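# Slide shelf into blue-labelled rack level with bottles upright

## Task

Relocate the removable shelf to the height of the wall rack that carries blue labels and slide it in as far as it goes. Every bottle must finish standing upright on that shelf, and the result has to hold by itself with no help from the robot. Finally open the grippers and pull the arms away.

## Robot and tools

Robot: two 7-joint arms, left_arm and right_arm, each with a parallel gripper. Equal joint values on both arms give mirrored postures. Never let the arms collide or press on each other.

World frame: origin on the floor plane z = 0, directly under the midpoint between the two arm bases, which sit 0.70 m above it. +x points forward (the direction both arms face), +z up, and left_arm is on the +y side. These arm names do not match left/right in the images.

execute_actions(actions, pictures). actions is a list holding zero or one item.
- Empty list: no command, just returns the current state.
- Motion: {"rows": [...], "steps": n}. rows holds 1 to 15 rows and steps is 1 to 15 (default 15). Each step lasts 1/30 s and uses one row; if rows run out, the last row repeats. Every row is exactly 16 numbers covering both arms: left_arm joints 1-7, left opening, then right_arm joints 1-7, right opening. Joint values are absolute target angles in radians, in the same column order as the Joint positions line, not offsets. Openings run from -1 (closed) to +1 (fully open); a full close needs about 0.5 s or more.
- Wait: {"steps": n} with no rows, n up to 300. It ends once n control steps have elapsed since the previous result, and your reply time counts toward them.
- pictures (bool): whether camera images come back; they do by default.
A refused call sends nothing at all.

Joint order and stated ranges (rad), left_arm: shoulder pitch -1.396 to 2.000, shoulder roll -0.175 to 2.000, upper arm roll -1.571 to 1.571, elbow 0.000 to 2.443, forearm roll -1.571 to 1.571, wrist pitch -0.785 to 0.785, wrist yaw -1.571 to 1.571. right_arm is the same except shoulder pitch -1.300 to 2.000. A target more than 0.017 beyond a range end, and farther out than the last reported angle, gets the call refused. True limits may differ from the stated ones by up to 0.017 either way; targets beyond the true end are cut to it, and a "joint sent to its limit" line may appear (possibly about an earlier, still-running action). Missing that line does not prove there is room left.

Speed: each step the command sent to a joint may lead its measured angle by at most 0.0738 (shoulder pitch), 0.0684 (shoulder roll), 0.113 (upper arm roll), 0.119 (elbow), 0.403 (forearm roll), 0.414 (wrist pitch and yaw). If the targets would put a gripper over 70 mm from where it is measured, all that arm's targets are pulled back proportionally. Large moves therefore take several calls. Between calls the arms keep heading to the last row sent until they have practically stopped or a step is HELD; after that only a fresh action moves them further.

Results: the state line gives each gripper's end_effector_position (m) and end_effector_quat_wxyz in the world frame; the printed position can be off, especially far from the base. Joint positions and Joint velocities list, per arm, the seven joints (rad, rad/s) then the finger-pad gap (m, m/s; 0.145 m is fully open). grip_measured is the actual opening expressed on the command scale. "joint command not followed" means a clearance check altered or blocked some joint targets on some steps, while the rest of the row ran. HELD marks steps where your row was not, or only partly, sent. Joint torques are total drive output in the joint order, with per-unit offset, scale and noise, so they are only rough load hints. MOTOR HOT appears from 85 °C; at 100 °C an OVER-TEMPERATURE FAULT stops that arm until it cools, so avoid long heavy holds.

Gripper geometry: fingers extend along the gripper's +z axis and close along its y axis. The reported point lies between the pads when closed, under 1 cm behind the tips; closing pushes the tips about 17 mm further along +z. To hold something, keep commanding an opening well under grip_measured; a bigger gap means a firmer squeeze, up to roughly 10 N per pad for objects up to about 11 cm wide. Slamming shut can push harder and even spring the fingers open.

zoom_image(camera, region): camera is cam_high, cam_low, cam_left_wrist or cam_right_wrist (all 672x504); region is [x0, y0, x1, y1] in that camera's pixels, origin top-left, at most 504 by 504. It returns a sharper crop of the latest image. Calibration (K, distortion D, T_world_to_cam mapping world to camera, pos_world) is supplied per camera; e.g. cam_high sits near [-0.0136292, -0.243943, 1.22228] looking down, cam_low near [0.103047, -0.928959, 0.433007]. Wrist camera poses follow the arm joints. Expect a few degrees and millimetres of error.

finished_scene(scene): pass the current scene's number to end and grade it; this is final. A reply with no tool call ends the run.

Cautions: something may briefly yank a held part or nudge loose items. Do not knock anything outside the work area, tip or drop bottles, slam, or shove hard. Release and back away before finishing so nothing depends on the grippers.

Each tool is called after "Call:" as name(argument=value, ...) on one line, values as JSON.

## Session

Call:
execute_actions(actions=[])

Scene clock: 0.00 s of 6000.00 s.
left_arm: end_effector_position=(+0.2680, +0.1589, +0.4411) grip_measured=+1.00 end_effector_quat_wxyz=(-0.006, +0.716, +0.008, +0.698) | right_arm: end_effector_position=(+0.2731, -0.1538, +0.4455) grip_measured=+1.00 end_effector_quat_wxyz=(-0.002, +0.711, -0.003, +0.704)
Joint positions: left_arm=[-0.445  0.333 -0.276  1.793  0.187 -0.276 -0.361  0.145] | right_arm=[-0.423  0.327 -0.282  1.791  0.185 -0.271 -0.347  0.145]
Joint velocities: left_arm=[-0.011 -0.077 -0.007 -0.007 -0.037 -0.022  0.022 -0.   ] | right_arm=[-0.077  0.011 -0.012 -0.002 -0.051 -0.037  0.051  0.   ]
Joint torques (N m, as the arm reports them, + toward a larger angle): no reading

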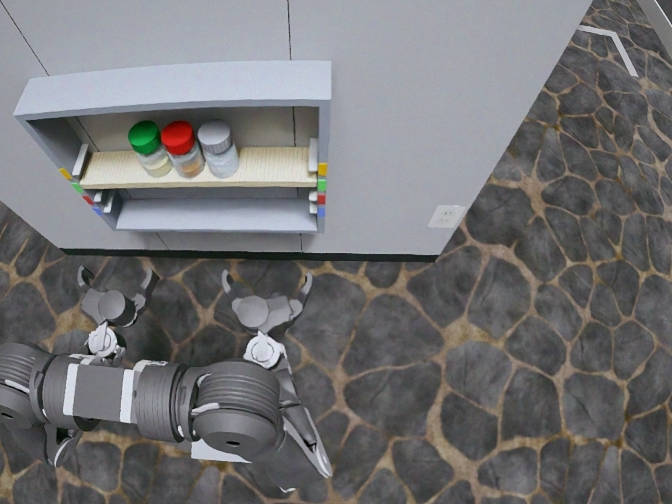

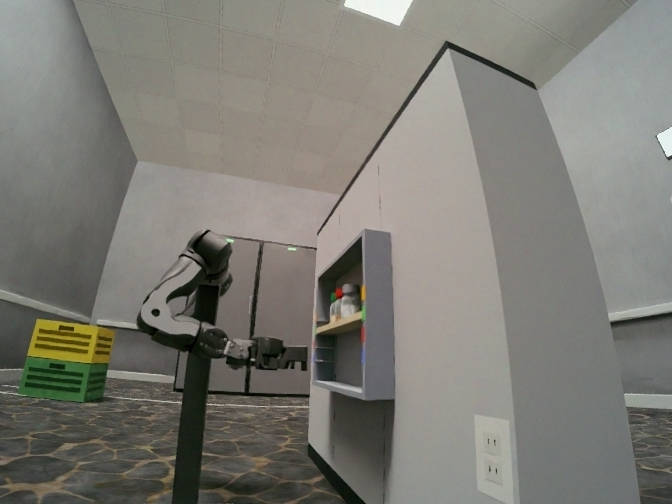

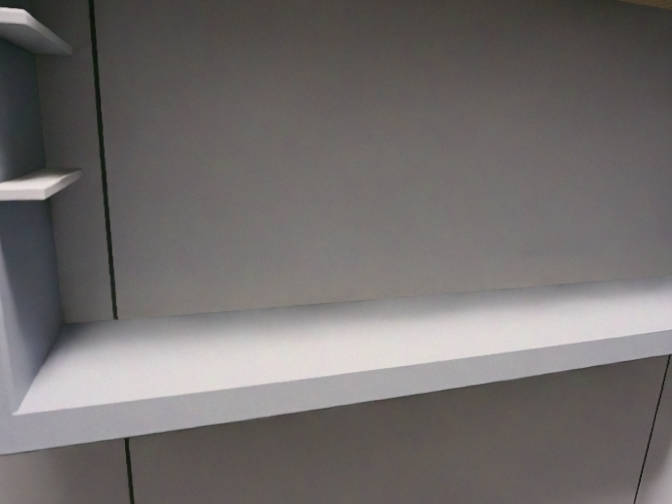

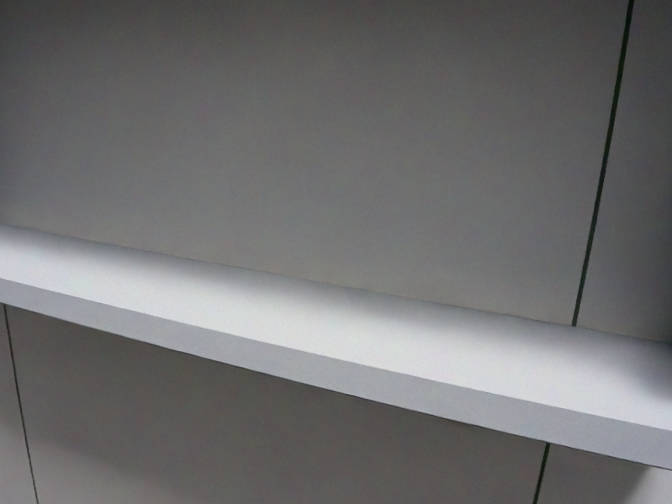

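Call:
zoom_image(camera="cam_high", region=[10, 50, 350, 260])

Call:
zoom_image(camera="cam_low", region=[280, 220, 420, 420])

Region (10, 50, 350, 260) of cam_high's 672x504 image, scaled by 1.482, with more detail than that image has; it fills the top 311 rows of this view, and the rest is white.

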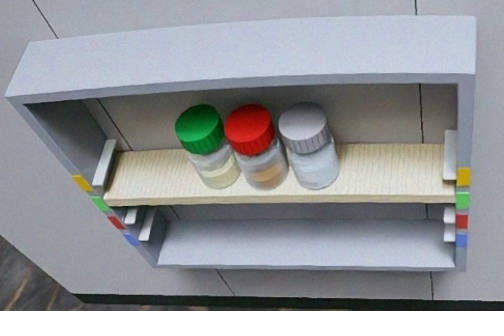

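Region (280, 220, 420, 420) of cam_low's 672x504 image, scaled by 2.520, with more detail than that image has; it fills the left 353 columns of this view, and the rest is white.

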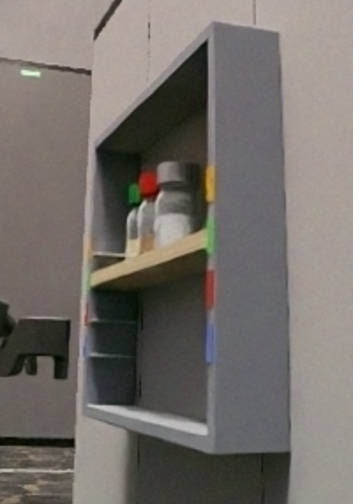

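Call:
execute_actions(actions=[{"rows": [[-0.167, 0.17, 0.0, 2.078, -1.422, 0.083, 0.340, 0.0, -0.167, 0.03, 0.0, 2.078, -1.545, 0.015, 0.340, 0.0]], "steps": 15}], pictures=false)

Scene clock: 45.20 s of 6000.00 s.
left_arm: end_effector_position=(+0.3309, +0.1738, +0.5553) grip_measured=+0.00 end_effector_quat_wxyz=(+0.499, -0.500, +0.500, -0.502) | right_arm: end_effector_position=(+0.3303, -0.1590, +0.5529) grip_measured=+0.00 end_effector_quat_wxyz=(+0.499, +0.501, +0.500, +0.500)
Joint positions: left_arm=[-0.165  0.17  -0.     2.079 -1.418  0.081  0.336  0.076] | right_arm=[-0.168  0.031  0.002  2.078 -1.54   0.014  0.341  0.076]
Joint velocities: left_arm=[ 0.033 -0.077 -0.017 -0.017 -0.081 -0.066 -0.11   0.   ] | right_arm=[ 0.055  0.011 -0.002  0.012 -0.095 -0.037 -0.007 -0.   ]
Joint torques (N m, as the arm reports them, + toward a larger angle): left_arm=[ 2.21  1.37  0.71  5.07 -0.11  0.06 -0.29] | right_arm=[ 2.48 -0.42 -0.18  3.46 -0.01  0.12 -0.45]
Steps of this call (steps 1 to 90: nothing new was sent; then 41.70 s passed at rest; steps 91 to 105: all 15 steps of this action). Readings (joint positions):
91: left_arm=[-0.438 0.280 -0.201 1.835 0.100 -0.172 -0.271] | right_arm=[-0.416 0.274 -0.209 1.831 0.098 -0.169 -0.256]
92: left_arm=[-0.390 0.204 -0.100 1.921 -0.047 -0.052 -0.130] | right_arm=[-0.370 0.199 -0.108 1.912 -0.049 -0.077 -0.114]
94: left_arm=[-0.230 0.169 0.015 2.094 -0.409 0.039 0.165] | right_arm=[-0.213 0.086 0.026 2.085 -0.412 -0.012 0.176]
98: left_arm=[-0.177 0.169 -0.000 2.077 -1.140 0.072 0.320] | right_arm=[-0.183 0.032 -0.003 2.073 -1.140 0.004 0.326]
105: the state above

Call:
execute_actions(actions=[])

Scene clock: 45.70 s of 6000.00 s.
left_arm: end_effector_position=(+0.3309, +0.1739, +0.5554) grip_measured=+0.00 end_effector_quat_wxyz=(+0.499, -0.500, +0.500, -0.501) | right_arm: end_effector_position=(+0.3303, -0.1592, +0.5529) grip_measured=+0.00 end_effector_quat_wxyz=(+0.500, +0.500, +0.500, +0.499)
Joint positions: left_arm=[-0.165  0.17  -0.     2.079 -1.421  0.081  0.336  0.076] | right_arm=[-0.168  0.031  0.002  2.078 -1.544  0.014  0.341  0.076]
Joint velocities: left_arm=[ 0.033  0.011  0.017 -0.007  0.066  0.007  0.007 -0.   ] | right_arm=[-0.055  0.077 -0.002 -0.007 -0.051 -0.037 -0.095 -0.   ]
Joint torques (N m, as the arm reports them, + toward a larger angle): left_arm=[ 2.23  1.32  0.78  5.16 -0.08  0.07 -0.29] | right_arm=[ 2.32 -0.61 -0.33  3.59 -0.04  0.13 -0.41]
Steps of this call (steps 1 to 15: the robot went on to your last target). Readings (joint positions):
1: left_arm=[-0.165 0.170 -0.000 2.079 -1.419 0.081 0.336] | right_arm=[-0.168 0.031 0.002 2.078 -1.542 0.014 0.341]
2: left_arm=[-0.165 0.170 -0.000 2.079 -1.420 0.081 0.336] | right_arm=[-0.168 0.031 0.002 2.078 -1.543 0.014 0.341]
4: left_arm=[-0.165 0.170 -0.000 2.079 -1.421 0.081 0.336] | right_arm=[-0.168 0.031 0.002 2.078 -1.543 0.014 0.341]
8: left_arm=[-0.165 0.170 -0.000 2.079 -1.421 0.081 0.336] | right_arm=[-0.168 0.031 0.002 2.078 -1.544 0.014 0.341]
15: the state above
All arms were judged still, so your last target was given up. Only a new action makes them travel on or press farther. Fingers that are still opening or closing keep moving.
camera_calibration (this result's frames):
cam_left_wrist: T_world_to_cam=[[-0.331813, -0.0276033, -0.942941, 0.633746], [-0.240816, 0.968932, 0.056377, -0.116672], [0.91209, 0.245782, -0.328152, -0.111143], [0, 0, 0, 1]] pos_world=[0.283562, 0.157858, 0.567691]
cam_right_wrist: T_world_to_cam=[[0.370928, 0.0433958, 0.927647, -0.624544], [-0.247737, -0.958084, 0.143879, -0.147574], [0.895008, -0.283181, -0.344629, -0.100619], [0, 0, 0, 1]] pos_world=[0.285157, -0.142779, 0.565913]

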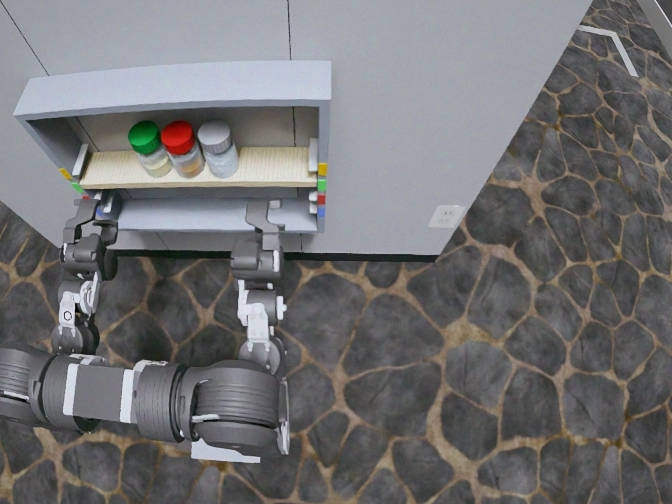

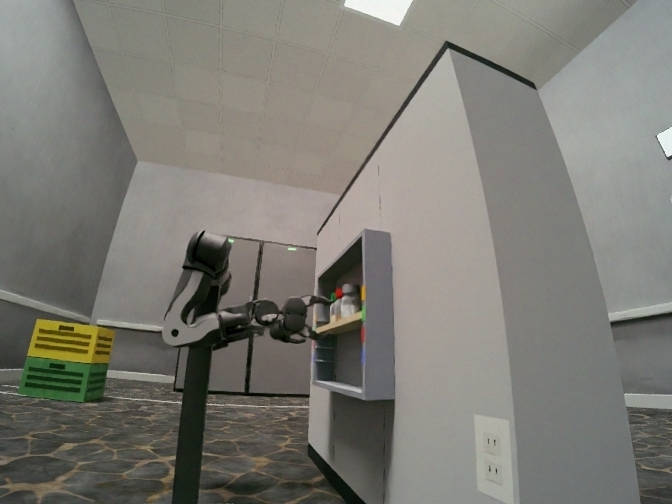

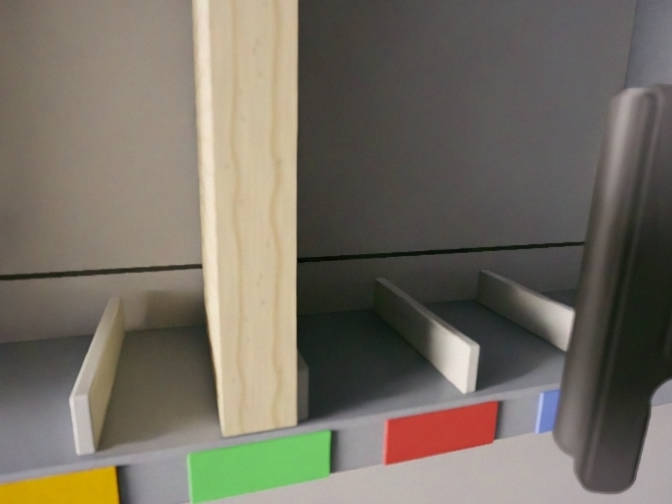

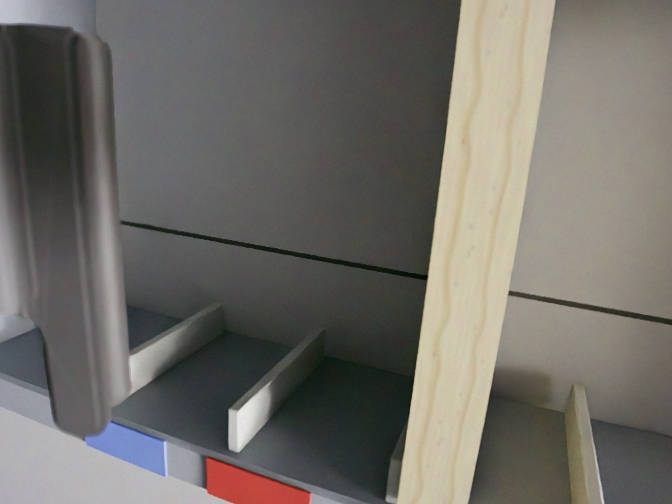

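Call:
execute_actions(actions=[{"rows": [[0.077, 0.158, 0.0, 1.811, -1.418, 0.037, 0.317, 0.0, 0.077, 0.158, 0.0, 1.811, -1.418, 0.037, 0.317, 0.0]], "steps": 15}])

Scene clock: 54.63 s of 6000.00 s.
left_arm: end_effector_position=(+0.3856, +0.1823, +0.5483) grip_measured=+0.00 end_effector_quat_wxyz=(+0.501, -0.501, +0.500, -0.499) | right_arm: end_effector_position=(+0.3854, -0.1808, +0.5457) grip_measured=+0.00 end_effector_quat_wxyz=(+0.498, +0.501, +0.503, +0.498)
Joint positions: left_arm=[ 0.078  0.159  0.001  1.81  -1.419  0.04   0.315  0.076] | right_arm=[ 0.076  0.157 -0.002  1.807 -1.42   0.036  0.318  0.076]
Joint velocities: left_arm=[-0.077 -0.011 -0.002 -0.017 -0.007 -0.051 -0.007 -0.   ] | right_arm=[-0.011 -0.033  0.022  0.012  0.007  0.037  0.022  0.   ]
Joint torques (N m, as the arm reports them, + toward a larger angle): left_arm=[ 4.52  1.16  0.71  5.56  0.01 -0.1  -0.38] | right_arm=[ 3.72  0.55  0.95  4.2   0.1   0.12 -0.43]
Steps of this call (steps 1 to 90: nothing new was sent; then 5.43 s passed at rest; steps 91 to 105: all 15 steps of this action). Readings (joint positions):
91: left_arm=[-0.128 0.162 0.000 2.021 -1.419 0.062 0.321] | right_arm=[-0.131 0.073 -0.009 2.021 -1.488 0.018 0.325]
92: left_arm=[-0.053 0.155 -0.001 1.911 -1.419 0.050 0.321] | right_arm=[-0.057 0.137 -0.013 1.910 -1.451 0.020 0.324]
94: left_arm=[0.059 0.158 -0.001 1.783 -1.419 0.044 0.331] | right_arm=[0.055 0.171 0.014 1.777 -1.433 0.039 0.332]
98: left_arm=[0.085 0.159 0.001 1.819 -1.419 0.040 0.311] | right_arm=[0.083 0.155 -0.002 1.818 -1.420 0.036 0.314]
105: the state above
camera_calibration (this result's frames):
cam_left_wrist: T_world_to_cam=[[-0.332613, -0.0270381, -0.942676, 0.64557], [-0.246232, 0.967405, 0.0591329, -0.110361], [0.910351, 0.251785, -0.328429, -0.165706], [0, 0, 0, 1]] pos_world=[0.338402, 0.165941, 0.560666]
cam_right_wrist: T_world_to_cam=[[0.377728, 0.0458296, 0.924782, -0.637937], [-0.243691, -0.958641, 0.147043, -0.156983], [0.893273, -0.280903, -0.350937, -0.154084], [0, 0, 0, 1]] pos_world=[0.34035, -0.164537, 0.558962]

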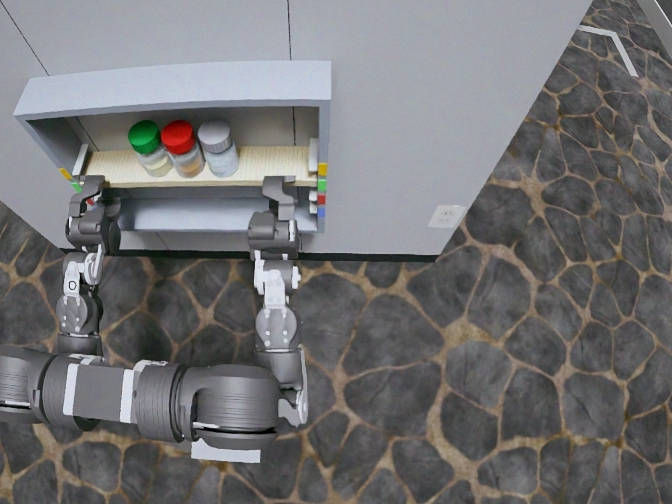

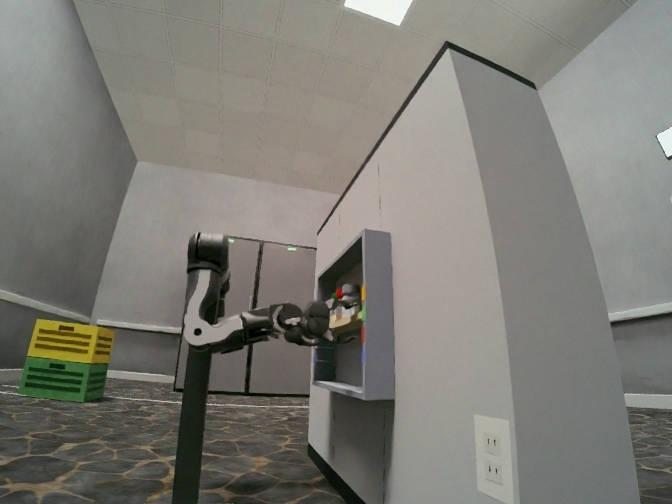

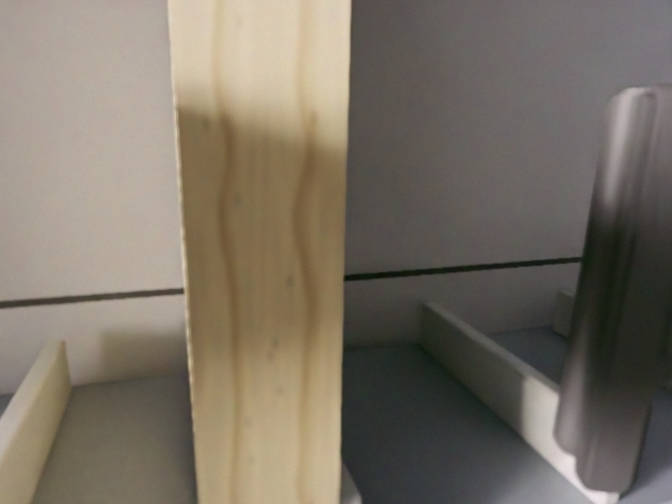

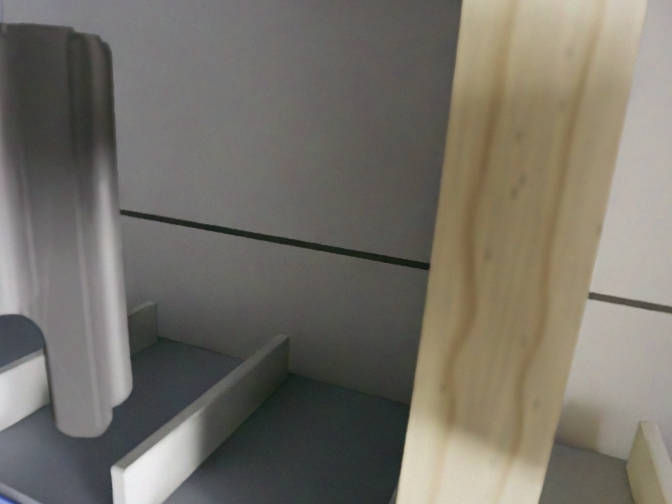

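Call:
execute_actions(actions=[{"rows": [
[0.093,0.155,0,1.792,-1.421,0.034,0.314,0, 0.094,0.155,0,1.794,-1.420,0.034,0.317,0],
[0.109,0.152,0,1.772,-1.423,0.031,0.311,0, 0.111,0.153,0,1.776,-1.423,0.032,0.316,0],
[0.126,0.149,0,1.753,-1.426,0.028,0.307,0, 0.128,0.150,0,1.759,-1.425,0.029,0.316,0],
[0.142,0.147,0,1.733,-1.428,0.026,0.304,0, 0.145,0.147,0,1.741,-1.427,0.027,0.316,0],
[0.158,0.144,0,1.714,-1.431,0.023,0.301,0, 0.162,0.145,0,1.724,-1.430,0.024,0.316,0],
[0.174,0.141,0,1.694,-1.433,0.020,0.298,0, 0.179,0.142,0,1.707,-1.432,0.021,0.315,0],
[0.190,0.138,0,1.675,-1.436,0.017,0.295,0, 0.197,0.139,0,1.689,-1.434,0.019,0.315,0],
[0.207,0.135,0,1.656,-1.438,0.014,0.291,0, 0.214,0.137,0,1.672,-1.436,0.016,0.315,0],
[0.223,0.132,0,1.636,-1.441,0.011,0.288,0, 0.231,0.134,0,1.654,-1.439,0.013,0.314,0],
[0.239,0.129,0,1.617,-1.443,0.008,0.285,0, 0.248,0.131,0,1.637,-1.441,0.011,0.314,0],
[0.255,0.126,0,1.597,-1.446,0.005,0.282,0, 0.265,0.129,0,1.620,-1.443,0.008,0.314,0],
[0.271,0.124,0,1.578,-1.448,0.003,0.279,0, 0.282,0.126,0,1.602,-1.446,0.005,0.313,0],
[0.288,0.121,0,1.558,-1.451,0.000,0.275,0, 0.299,0.123,0,1.585,-1.448,0.003,0.313,0],
[0.304,0.118,0,1.539,-1.454,-0.003,0.272,0, 0.316,0.121,0,1.567,-1.450,0.000,0.313,0],
[0.320,0.115,0,1.520,-1.456,-0.006,0.269,0, 0.333,0.118,0,1.550,-1.453,-0.003,0.312,0]
], "steps": 15}])

Scene clock: 60.17 s of 6000.00 s.
left_arm: end_effector_position=(+0.4396, +0.1827, +0.5484) grip_measured=+0.00 end_effector_quat_wxyz=(+0.499, -0.503, +0.499, -0.499) | right_arm: end_effector_position=(+0.4392, -0.1815, +0.5563) grip_measured=+0.00 end_effector_quat_wxyz=(+0.498, +0.503, +0.500, +0.499)
Joint positions: left_arm=[ 0.318  0.117  0.001  1.527 -1.452  0.001  0.278  0.076] | right_arm=[ 0.327  0.119 -0.002  1.554 -1.449  0.003  0.316  0.076]
Joint velocities: left_arm=[ 0.385 -0.143 -0.002 -0.51  -0.066 -0.081 -0.007 -0.   ] | right_arm=[ 0.451 -0.099 -0.002 -0.496 -0.095 -0.066  0.022  0.   ]
Joint torques (N m, as the arm reports them, + toward a larger angle): left_arm=[ 6.26  1.14  0.5   5.05 -0.03 -0.12 -0.61] | right_arm=[ 5.31  0.03  0.84  3.64  0.01  0.02 -0.55]
Steps of this call (steps 1 to 15: the robot went on to your last target; steps 16 to 90: nothing new was sent; then 2.03 s passed at rest; steps 91 to 105: all 15 steps of this action). Readings (joint positions):
91: left_arm=[0.085 0.157 0.001 1.802 -1.419 0.039 0.315] | right_arm=[0.082 0.156 -0.002 1.800 -1.420 0.036 0.318]
92: left_arm=[0.103 0.154 0.001 1.780 -1.420 0.036 0.315] | right_arm=[0.101 0.154 -0.002 1.781 -1.420 0.035 0.318]
94: left_arm=[0.142 0.148 0.001 1.740 -1.424 0.032 0.312] | right_arm=[0.143 0.148 -0.002 1.746 -1.423 0.032 0.318]
98: left_arm=[0.203 0.136 0.001 1.662 -1.434 0.021 0.300] | right_arm=[0.208 0.138 -0.002 1.675 -1.432 0.022 0.317]
105: the state above
camera_calibration (this result's frames):
cam_left_wrist: T_world_to_cam=[[-0.336081, -0.0328022, -0.941262, 0.66537], [-0.248263, 0.967134, 0.0549394, -0.0942638], [0.908524, 0.252144, -0.333179, -0.211608], [0, 0, 0, 1]] pos_world=[0.392467, 0.166347, 0.560963]
cam_right_wrist: T_world_to_cam=[[0.374824, 0.038949, 0.926278, -0.668862], [-0.247892, -0.958528, 0.140616, -0.140626], [0.89334, -0.282323, -0.349624, -0.199645], [0, 0, 0, 1]] pos_world=[0.394197, -0.165107, 0.569526]

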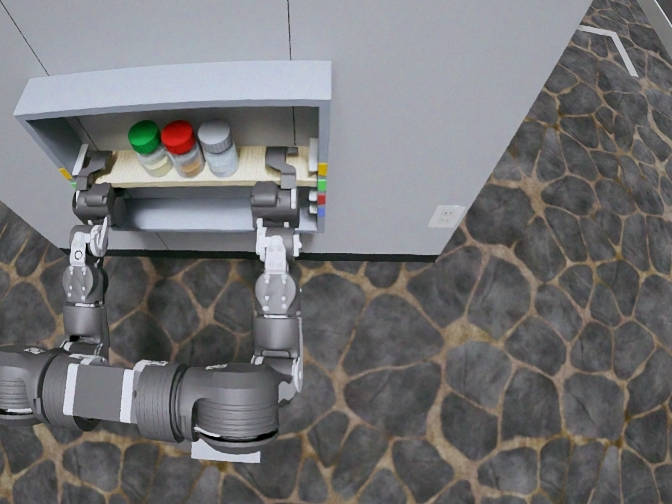

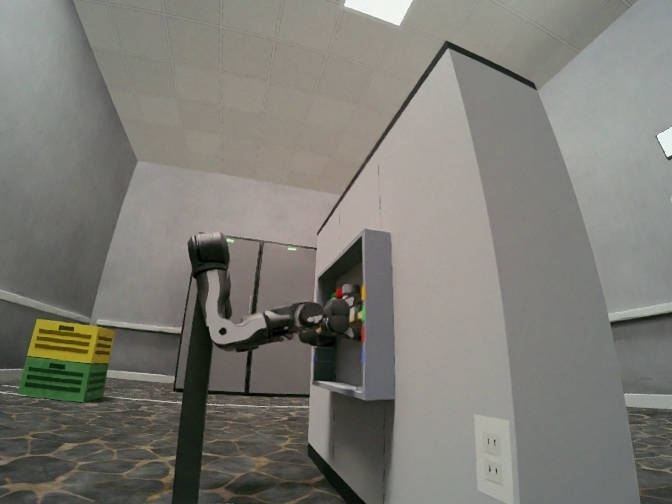

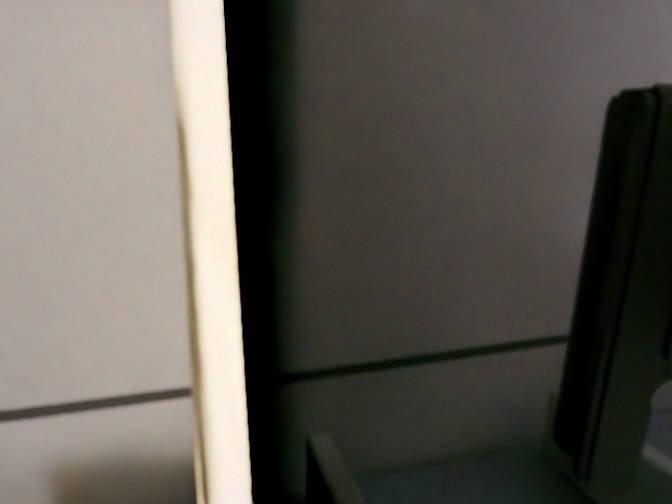

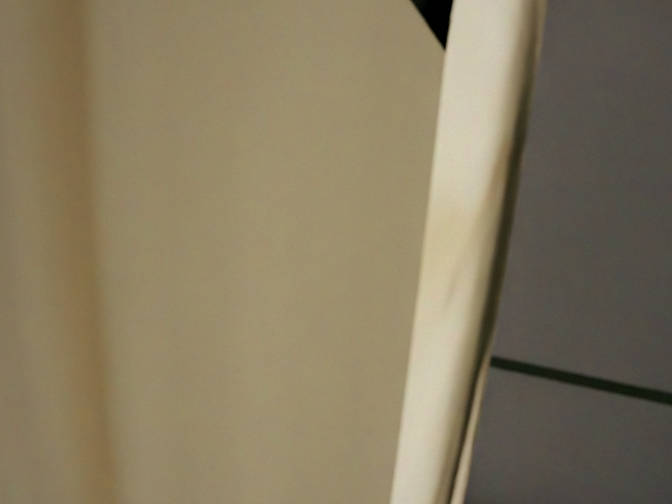

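Call:
zoom_image(camera="cam_high", region=[50, 100, 340, 260])

Region (50, 100, 340, 260) of cam_high's 672x504 image, scaled by 1.738, with more detail than that image has; it fills the top 278 rows of this view, and the rest is white.

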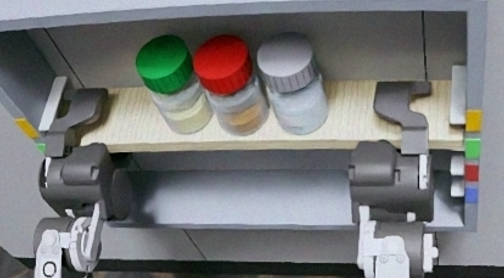

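Call:
execute_actions(actions=[{"rows": [
[0.320,0.115,0,1.520,-1.456,-0.006,0.269,-0.1, 0.333,0.118,0,1.550,-1.453,-0.003,0.312,-0.1],
[0.320,0.115,0,1.520,-1.456,-0.006,0.269,-0.2, 0.333,0.118,0,1.550,-1.453,-0.003,0.312,-0.2],
[0.320,0.115,0,1.520,-1.456,-0.006,0.269,-0.3, 0.333,0.118,0,1.550,-1.453,-0.003,0.312,-0.3],
[0.320,0.115,0,1.520,-1.456,-0.006,0.269,-0.4, 0.333,0.118,0,1.550,-1.453,-0.003,0.312,-0.4],
[0.320,0.115,0,1.520,-1.456,-0.006,0.269,-0.5, 0.333,0.118,0,1.550,-1.453,-0.003,0.312,-0.5],
[0.320,0.115,0,1.520,-1.456,-0.006,0.269,-0.6, 0.333,0.118,0,1.550,-1.453,-0.003,0.312,-0.6],
[0.320,0.115,0,1.520,-1.456,-0.006,0.269,-0.7, 0.333,0.118,0,1.550,-1.453,-0.003,0.312,-0.7],
[0.320,0.115,0,1.520,-1.456,-0.006,0.269,-0.8, 0.333,0.118,0,1.550,-1.453,-0.003,0.312,-0.8],
[0.320,0.115,0,1.520,-1.456,-0.006,0.269,-0.9, 0.333,0.118,0,1.550,-1.453,-0.003,0.312,-0.9],
[0.320,0.115,0,1.520,-1.456,-0.006,0.269,-1.0, 0.333,0.118,0,1.550,-1.453,-0.003,0.312,-1.0]
], "steps": 15}])

Scene clock: 63.07 s of 6000.00 s.
left_arm: end_effector_position=(+0.4410, +0.1819, +0.5535) grip_measured=-0.76 end_effector_quat_wxyz=(+0.503, -0.498, +0.494, -0.505) | right_arm: end_effector_position=(+0.4406, -0.1810, +0.5597) grip_measured=-0.76 end_effector_quat_wxyz=(+0.500, +0.500, +0.497, +0.503)
Joint positions: left_arm=[ 0.326  0.115  0.001  1.524 -1.45  -0.002  0.263  0.018] | right_arm=[ 0.336  0.118 -0.001  1.551 -1.446  0.     0.31   0.018]
Joint velocities: left_arm=[-0.055  0.033 -0.012 -0.012 -0.081 -0.007 -0.066  0.   ] | right_arm=[ 0.011 -0.055  0.002 -0.017 -0.022  0.022  0.007  0.   ]
Joint torques (N m, as the arm reports them, + toward a larger angle): left_arm=[ 5.4   1.19  0.46  4.55 -0.17 -0.11 -0.25] | right_arm=[ 4.36  0.16  0.72  3.36 -0.15 -0.01 -0.37]
Steps of this call (steps 1 to 15: the robot went on to your last target; steps 16 to 72: nothing new was sent; steps 73 to 87: all 15 steps of this action). Readings (joint positions):
73: left_arm=[0.324 0.115 0.001 1.522 -1.454 -0.003 0.274] | right_arm=[0.333 0.118 -0.002 1.549 -1.451 -0.000 0.315]
74: left_arm=[0.324 0.115 0.001 1.522 -1.454 -0.003 0.274] | right_arm=[0.333 0.118 -0.002 1.549 -1.451 -0.000 0.315]
76: left_arm=[0.324 0.115 0.001 1.522 -1.454 -0.003 0.274] | right_arm=[0.333 0.118 -0.002 1.549 -1.451 -0.000 0.315]
80: left_arm=[0.327 0.115 0.001 1.524 -1.452 -0.003 0.263] | right_arm=[0.336 0.118 -0.002 1.551 -1.449 -0.000 0.309]
87: the state above
camera_calibration (this result's frames):
cam_left_wrist: T_world_to_cam=[[-0.316341, -0.0339864, -0.948036, 0.665932], [-0.245885, 0.968142, 0.04734, -0.0903927], [0.916225, 0.248084, -0.31462, -0.223871], [0, 0, 0, 1]] pos_world=[0.393552, 0.165684, 0.565173]
cam_right_wrist: T_world_to_cam=[[0.364318, 0.0372102, 0.930531, -0.670657], [-0.246593, -0.959681, 0.134921, -0.137886], [0.898034, -0.278616, -0.340454, -0.206097], [0, 0, 0, 1]] pos_world=[0.395413, -0.164793, 0.572505]

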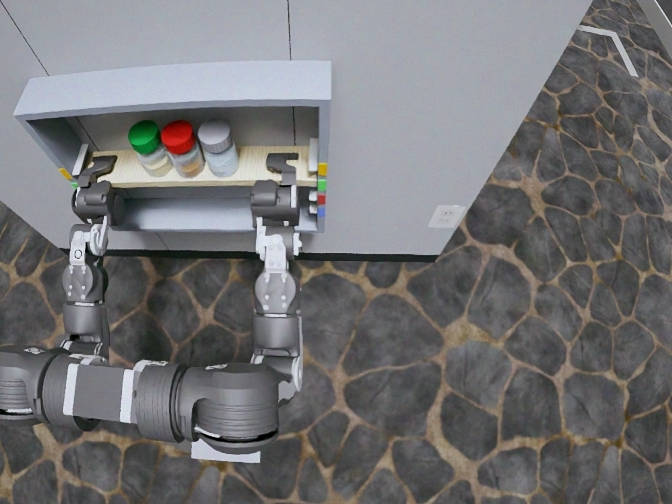

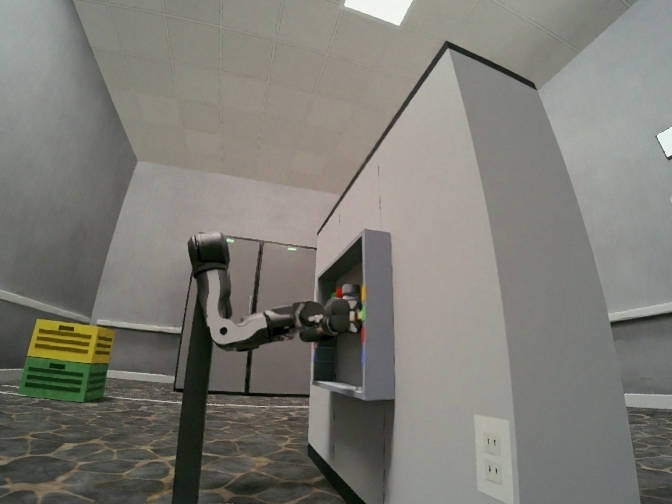

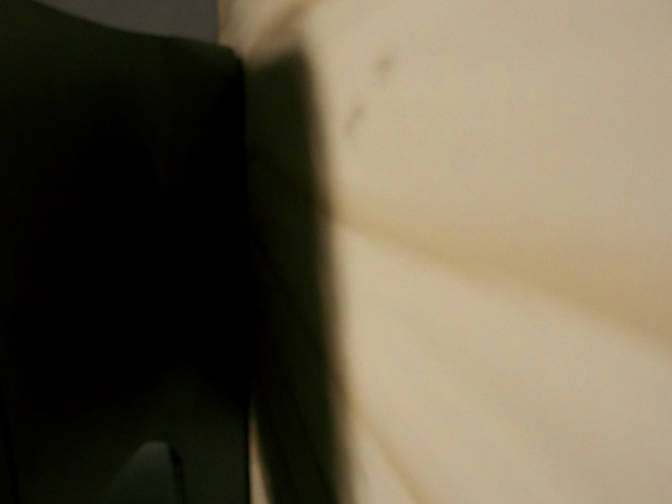

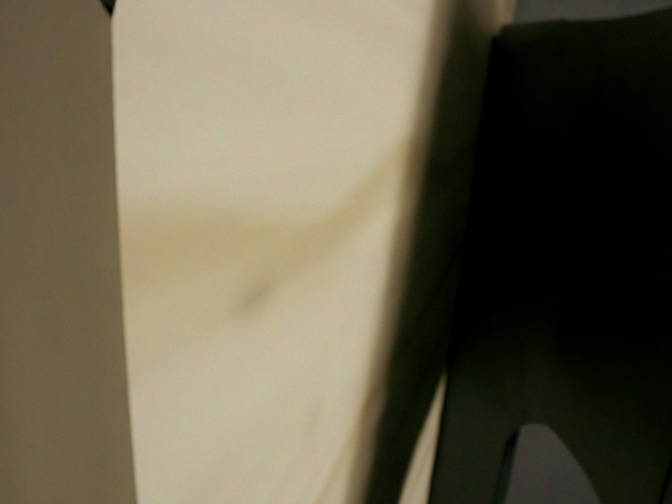

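Call:
execute_actions(actions=[{"rows": [
[0.3213,0.1164,0,1.5332,-1.4455,-0.0045,0.2840,-1, 0.3279,0.1196,0,1.5548,-1.4473,-0.0018,0.3120,-1],
[0.3136,0.1178,0,1.5429,-1.4443,-0.0032,0.2859,-1, 0.3203,0.1209,0,1.5646,-1.4461,-0.0004,0.3141,-1],
[0.3059,0.1191,0,1.5527,-1.4430,-0.0019,0.2879,-1, 0.3127,0.1222,0,1.5743,-1.4448,0.0009,0.3161,-1],
[0.2983,0.1204,0,1.5625,-1.4417,-0.0005,0.2899,-1, 0.3050,0.1236,0,1.5841,-1.4435,0.0022,0.3182,-1],
[0.2906,0.1217,0,1.5722,-1.4404,0.0008,0.2919,-1, 0.2974,0.1249,0,1.5939,-1.4423,0.0036,0.3202,-1],
[0.2829,0.1231,0,1.5820,-1.4391,0.0022,0.2939,-1, 0.2898,0.1262,0,1.6036,-1.4410,0.0049,0.3223,-1],
[0.2752,0.1244,0,1.5918,-1.4378,0.0035,0.2959,-1, 0.2822,0.1276,0,1.6134,-1.4397,0.0063,0.3243,-1],
[0.2675,0.1257,0,1.6015,-1.4365,0.0048,0.2979,-1, 0.2746,0.1289,0,1.6231,-1.4385,0.0076,0.3264,-1],
[0.2599,0.1270,0,1.6113,-1.4352,0.0062,0.2999,-1, 0.2670,0.1302,0,1.6329,-1.4372,0.0090,0.3284,-1],
[0.2522,0.1284,0,1.6211,-1.4340,0.0075,0.3019,-1, 0.2593,0.1316,0,1.6427,-1.4359,0.0103,0.3305,-1],
[0.2445,0.1297,0,1.6308,-1.4327,0.0088,0.3039,-1, 0.2517,0.1329,0,1.6524,-1.4347,0.0117,0.3325,-1],
[0.2368,0.1310,0,1.6406,-1.4314,0.0102,0.3059,-1, 0.2441,0.1342,0,1.6622,-1.4334,0.0130,0.3346,-1],
[0.2291,0.1323,0,1.6504,-1.4301,0.0115,0.3079,-1, 0.2365,0.1356,0,1.6719,-1.4321,0.0144,0.3366,-1],
[0.2215,0.1337,0,1.6601,-1.4288,0.0129,0.3099,-1, 0.2289,0.1369,0,1.6817,-1.4309,0.0157,0.3387,-1],
[0.2138,0.1350,0,1.6699,-1.4275,0.0142,0.3119,-1, 0.2213,0.1382,0,1.6914,-1.4296,0.0171,0.3407,-1]
], "steps": 15}])

Scene clock: 86.07 s of 6000.00 s.
left_arm: end_effector_position=(+0.4164, +0.1816, +0.5537) grip_measured=-0.76 end_effector_quat_wxyz=(+0.500, -0.500, +0.495, -0.506) | right_arm: end_effector_position=(+0.4158, -0.1813, +0.5592) grip_measured=-0.76 end_effector_quat_wxyz=(+0.500, +0.500, +0.495, +0.505)
Joint positions: left_arm=[ 0.22   0.134  0.001  1.665 -1.427  0.015  0.302  0.018] | right_arm=[ 0.226  0.136 -0.001  1.686 -1.427  0.02   0.33   0.018]
Joint velocities: left_arm=[-0.231  0.077 -0.002  0.256  0.022  0.007 -0.037 -0.   ] | right_arm=[-0.297 -0.033  0.002  0.247  0.037 -0.022  0.007 -0.   ]
Joint torques (N m, as the arm reports them, + toward a larger angle): left_arm=[ 5.08  1.56  0.63  5.87 -0.03 -0.07 -0.2 ] | right_arm=[ 3.86  0.53  0.57  3.93 -0.1  -0.04 -0.19]
Steps of this call (steps 1 to 15: the robot went on to your last target; steps 16 to 90: nothing new was sent; then 19.50 s passed at rest; steps 91 to 105: all 15 steps of this action). Readings (joint positions):
91: left_arm=[0.326 0.115 0.001 1.528 -1.446 -0.001 0.269] | right_arm=[0.335 0.118 -0.001 1.551 -1.444 0.001 0.310]
92: left_arm=[0.323 0.116 0.001 1.535 -1.445 -0.000 0.277] | right_arm=[0.330 0.118 -0.001 1.558 -1.443 0.002 0.310]
94: left_arm=[0.304 0.119 0.001 1.559 -1.441 0.001 0.281] | right_arm=[0.310 0.122 -0.001 1.580 -1.440 0.005 0.311]
98: left_arm=[0.274 0.124 0.001 1.597 -1.436 0.006 0.288] | right_arm=[0.280 0.126 -0.001 1.618 -1.435 0.010 0.316]
105: the state above
camera_calibration (this result's frames):
cam_left_wrist: T_world_to_cam=[[-0.321626, -0.0369846, -0.946144, 0.659999], [-0.242985, 0.968999, 0.0447209, -0.0960631], [0.915158, 0.244283, -0.320642, -0.196747], [0, 0, 0, 1]] pos_world=[0.368986, 0.165557, 0.565665]
cam_right_wrist: T_world_to_cam=[[0.360616, 0.0344264, 0.932079, -0.660964], [-0.248059, -0.959789, 0.131423, -0.141665], [0.899123, -0.278604, -0.337576, -0.186129], [0, 0, 0, 1]] pos_world=[0.370566, -0.16507, 0.571856]

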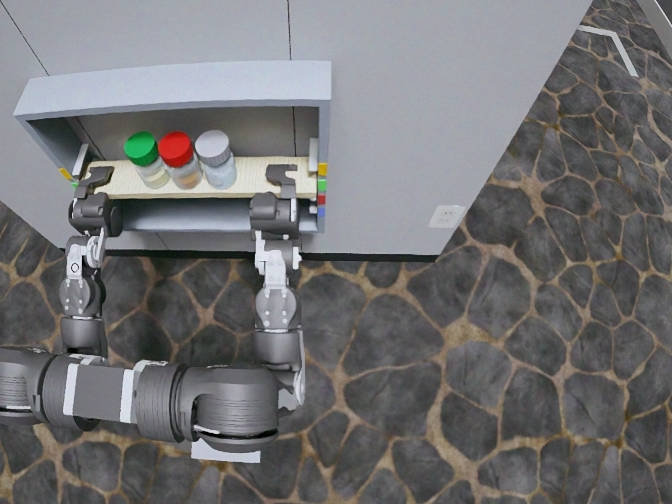

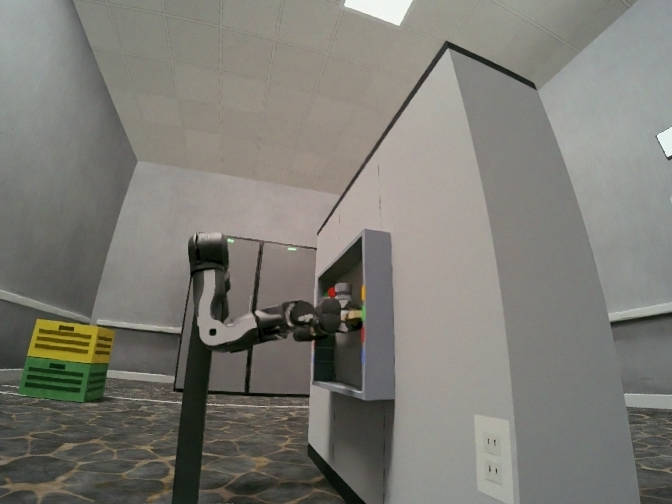

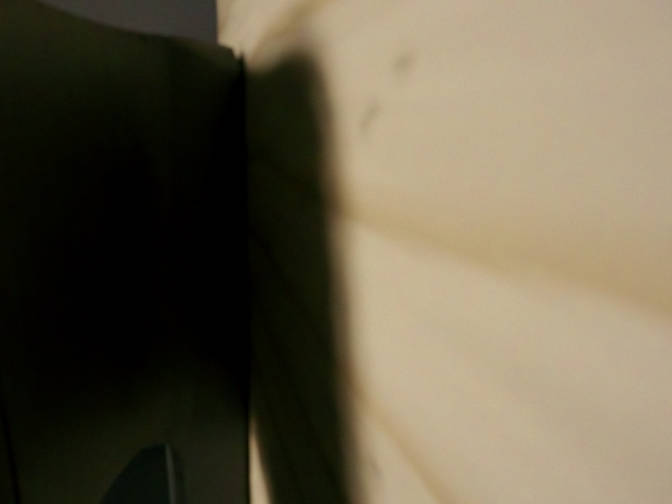

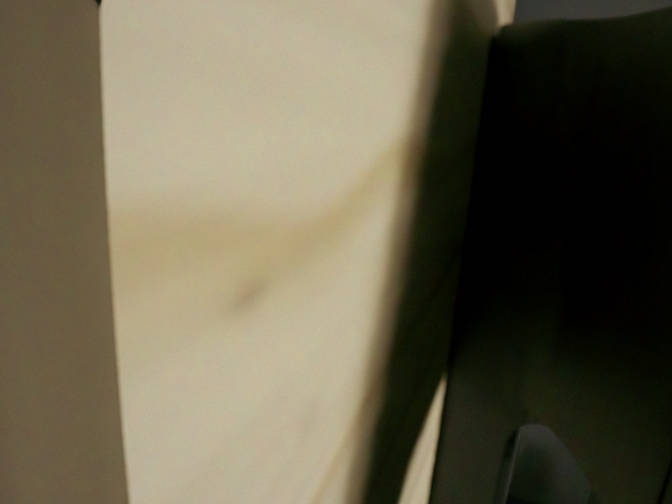

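Call:
execute_actions(actions=[{"rows": [
[0.1972,0.1385,0,1.6890,-1.4246,0.0177,0.3141,-1, 0.2048,0.1417,0,1.7106,-1.4267,0.0206,0.3431,-1],
[0.1806,0.1419,0,1.7081,-1.4216,0.0212,0.3162,-1, 0.1883,0.1453,0,1.7297,-1.4238,0.0241,0.3454,-1],
[0.1639,0.1454,0,1.7272,-1.4187,0.0247,0.3184,-1, 0.1718,0.1488,0,1.7489,-1.4209,0.0277,0.3477,-1],
[0.1473,0.1489,0,1.7463,-1.4158,0.0282,0.3206,-1, 0.1553,0.1523,0,1.7680,-1.4180,0.0312,0.3501,-1],
[0.1307,0.1523,0,1.7654,-1.4128,0.0317,0.3228,-1, 0.1388,0.1558,0,1.7872,-1.4150,0.0348,0.3524,-1],
[0.1141,0.1558,0,1.7846,-1.4099,0.0352,0.3250,-1, 0.1223,0.1593,0,1.8063,-1.4121,0.0383,0.3547,-1],
[0.0975,0.1593,0,1.8037,-1.4070,0.0387,0.3272,-1, 0.1058,0.1629,0,1.8255,-1.4092,0.0419,0.3571,-1],
[0.0825,0.1630,0,1.8190,-1.4042,0.0424,0.3271,-1, 0.0908,0.1667,0,1.8409,-1.4065,0.0457,0.3571,-1],
[0.0675,0.1667,0,1.8343,-1.4014,0.0461,0.3270,-1, 0.0759,0.1705,0,1.8563,-1.4037,0.0495,0.3572,-1],
[0.0525,0.1705,0,1.8497,-1.3987,0.0499,0.3270,-1, 0.0610,0.1743,0,1.8717,-1.4009,0.0533,0.3573,-1],
[0.0375,0.1742,0,1.8650,-1.3959,0.0536,0.3269,-1, 0.0461,0.1781,0,1.8871,-1.3982,0.0571,0.3574,-1],
[0.0225,0.1779,0,1.8803,-1.3931,0.0573,0.3268,-1, 0.0311,0.1819,0,1.9026,-1.3954,0.0610,0.3575,-1],
[0.0075,0.1816,0,1.8956,-1.3903,0.0611,0.3268,-1, 0.0162,0.1857,0,1.9180,-1.3926,0.0648,0.3575,-1],
[-0.0075,0.1854,0,1.9110,-1.3876,0.0648,0.3267,-1, 0.0013,0.1895,0,1.9334,-1.3899,0.0686,0.3576,-1],
[-0.0225,0.1891,0,1.9263,-1.3848,0.0686,0.3266,-1, -0.0136,0.1933,0,1.9488,-1.3871,0.0724,0.3577,-1]
], "steps": 15}])

Scene clock: 91.30 s of 6000.00 s.
left_arm: end_effector_position=(+0.3634, +0.1822, +0.5487) grip_measured=-0.76 end_effector_quat_wxyz=(+0.495, -0.504, +0.499, -0.501) | right_arm: end_effector_position=(+0.3630, -0.1813, +0.5541) grip_measured=-0.76 end_effector_quat_wxyz=(+0.494, +0.504, +0.501, +0.501)
Joint positions: left_arm=[-0.021  0.187  0.001  1.918 -1.384  0.065  0.326  0.018] | right_arm=[-0.013  0.191  0.     1.939 -1.383  0.068  0.357  0.018]
Joint velocities: left_arm=[-0.538  0.165 -0.007  0.31   0.125  0.11   0.139 -0.002] | right_arm=[-0.516  0.165 -0.007  0.325  0.051  0.081  0.242 -0.002]
Joint torques (N m, as the arm reports them, + toward a larger angle): left_arm=[ 4.84  1.71  0.74  6.44 -0.21 -0.05 -0.6 ] | right_arm=[ 3.9   0.56  0.78  4.75 -0.16  0.11 -0.71]
Steps of this call (steps 1 to 15: the robot went on to your last target; steps 16 to 90: nothing new was sent; then 1.73 s passed at rest; steps 91 to 105: all 15 steps of this action). Readings (joint positions):
91: left_arm=[0.209 0.136 0.001 1.679 -1.425 0.017 0.306] | right_arm=[0.216 0.138 -0.000 1.699 -1.424 0.022 0.334]
92: left_arm=[0.191 0.140 0.001 1.701 -1.423 0.020 0.308] | right_arm=[0.197 0.143 -0.000 1.721 -1.421 0.024 0.337]
94: left_arm=[0.153 0.147 0.001 1.743 -1.416 0.026 0.310] | right_arm=[0.159 0.151 0.000 1.764 -1.415 0.030 0.339]
98: left_arm=[0.088 0.162 0.001 1.815 -1.405 0.041 0.317] | right_arm=[0.094 0.165 0.000 1.835 -1.403 0.043 0.347]
105: the state above
camera_calibration (this result's frames):
cam_left_wrist: T_world_to_cam=[[-0.338879, -0.0369863, -0.940103, 0.641217], [-0.241597, 0.969141, 0.0489597, -0.112153], [0.909281, 0.243717, -0.337357, -0.138577], [0, 0, 0, 1]] pos_world=[0.316204, 0.166182, 0.561551]
cam_right_wrist: T_world_to_cam=[[0.378288, 0.0359481, 0.92499, -0.639312], [-0.24177, -0.960725, 0.136213, -0.15921], [0.893558, -0.275163, -0.35474, -0.128226], [0, 0, 0, 1]] pos_world=[0.317929, -0.165258, 0.567557]

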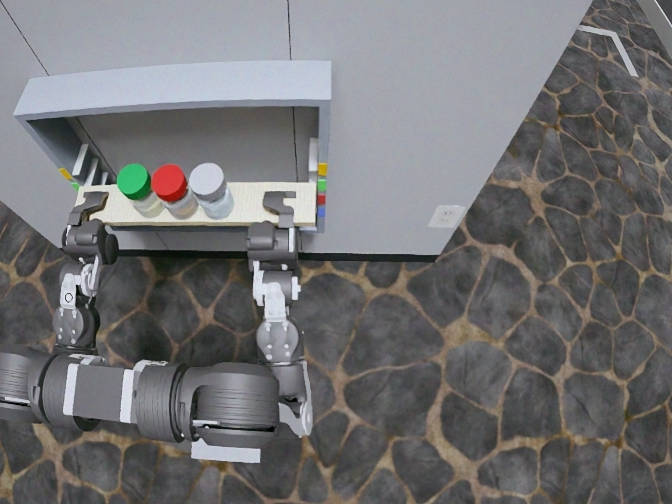

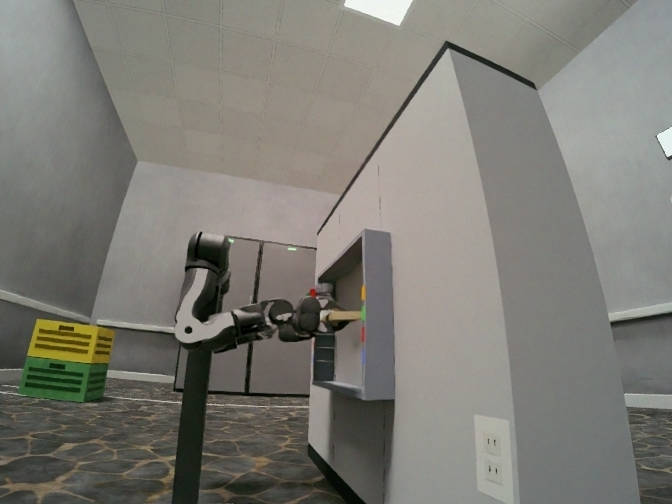

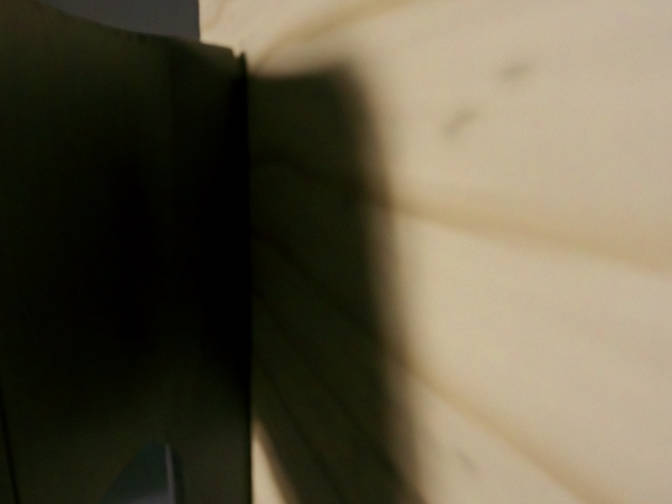

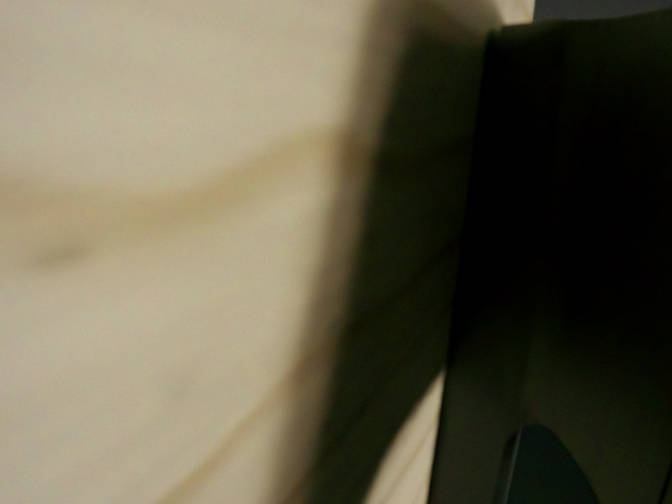

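Call:
zoom_image(camera="cam_high", region=[40, 130, 340, 290])

Region (40, 130, 340, 290) of cam_high's 672x504 image, scaled by 1.680, with more detail than that image has; it fills the top 269 rows of this view, and the rest is white.

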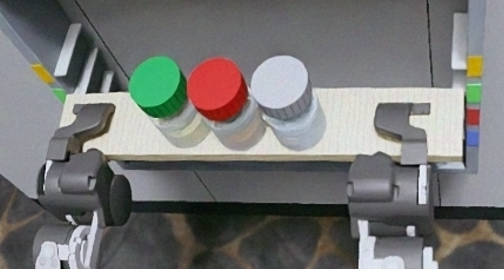

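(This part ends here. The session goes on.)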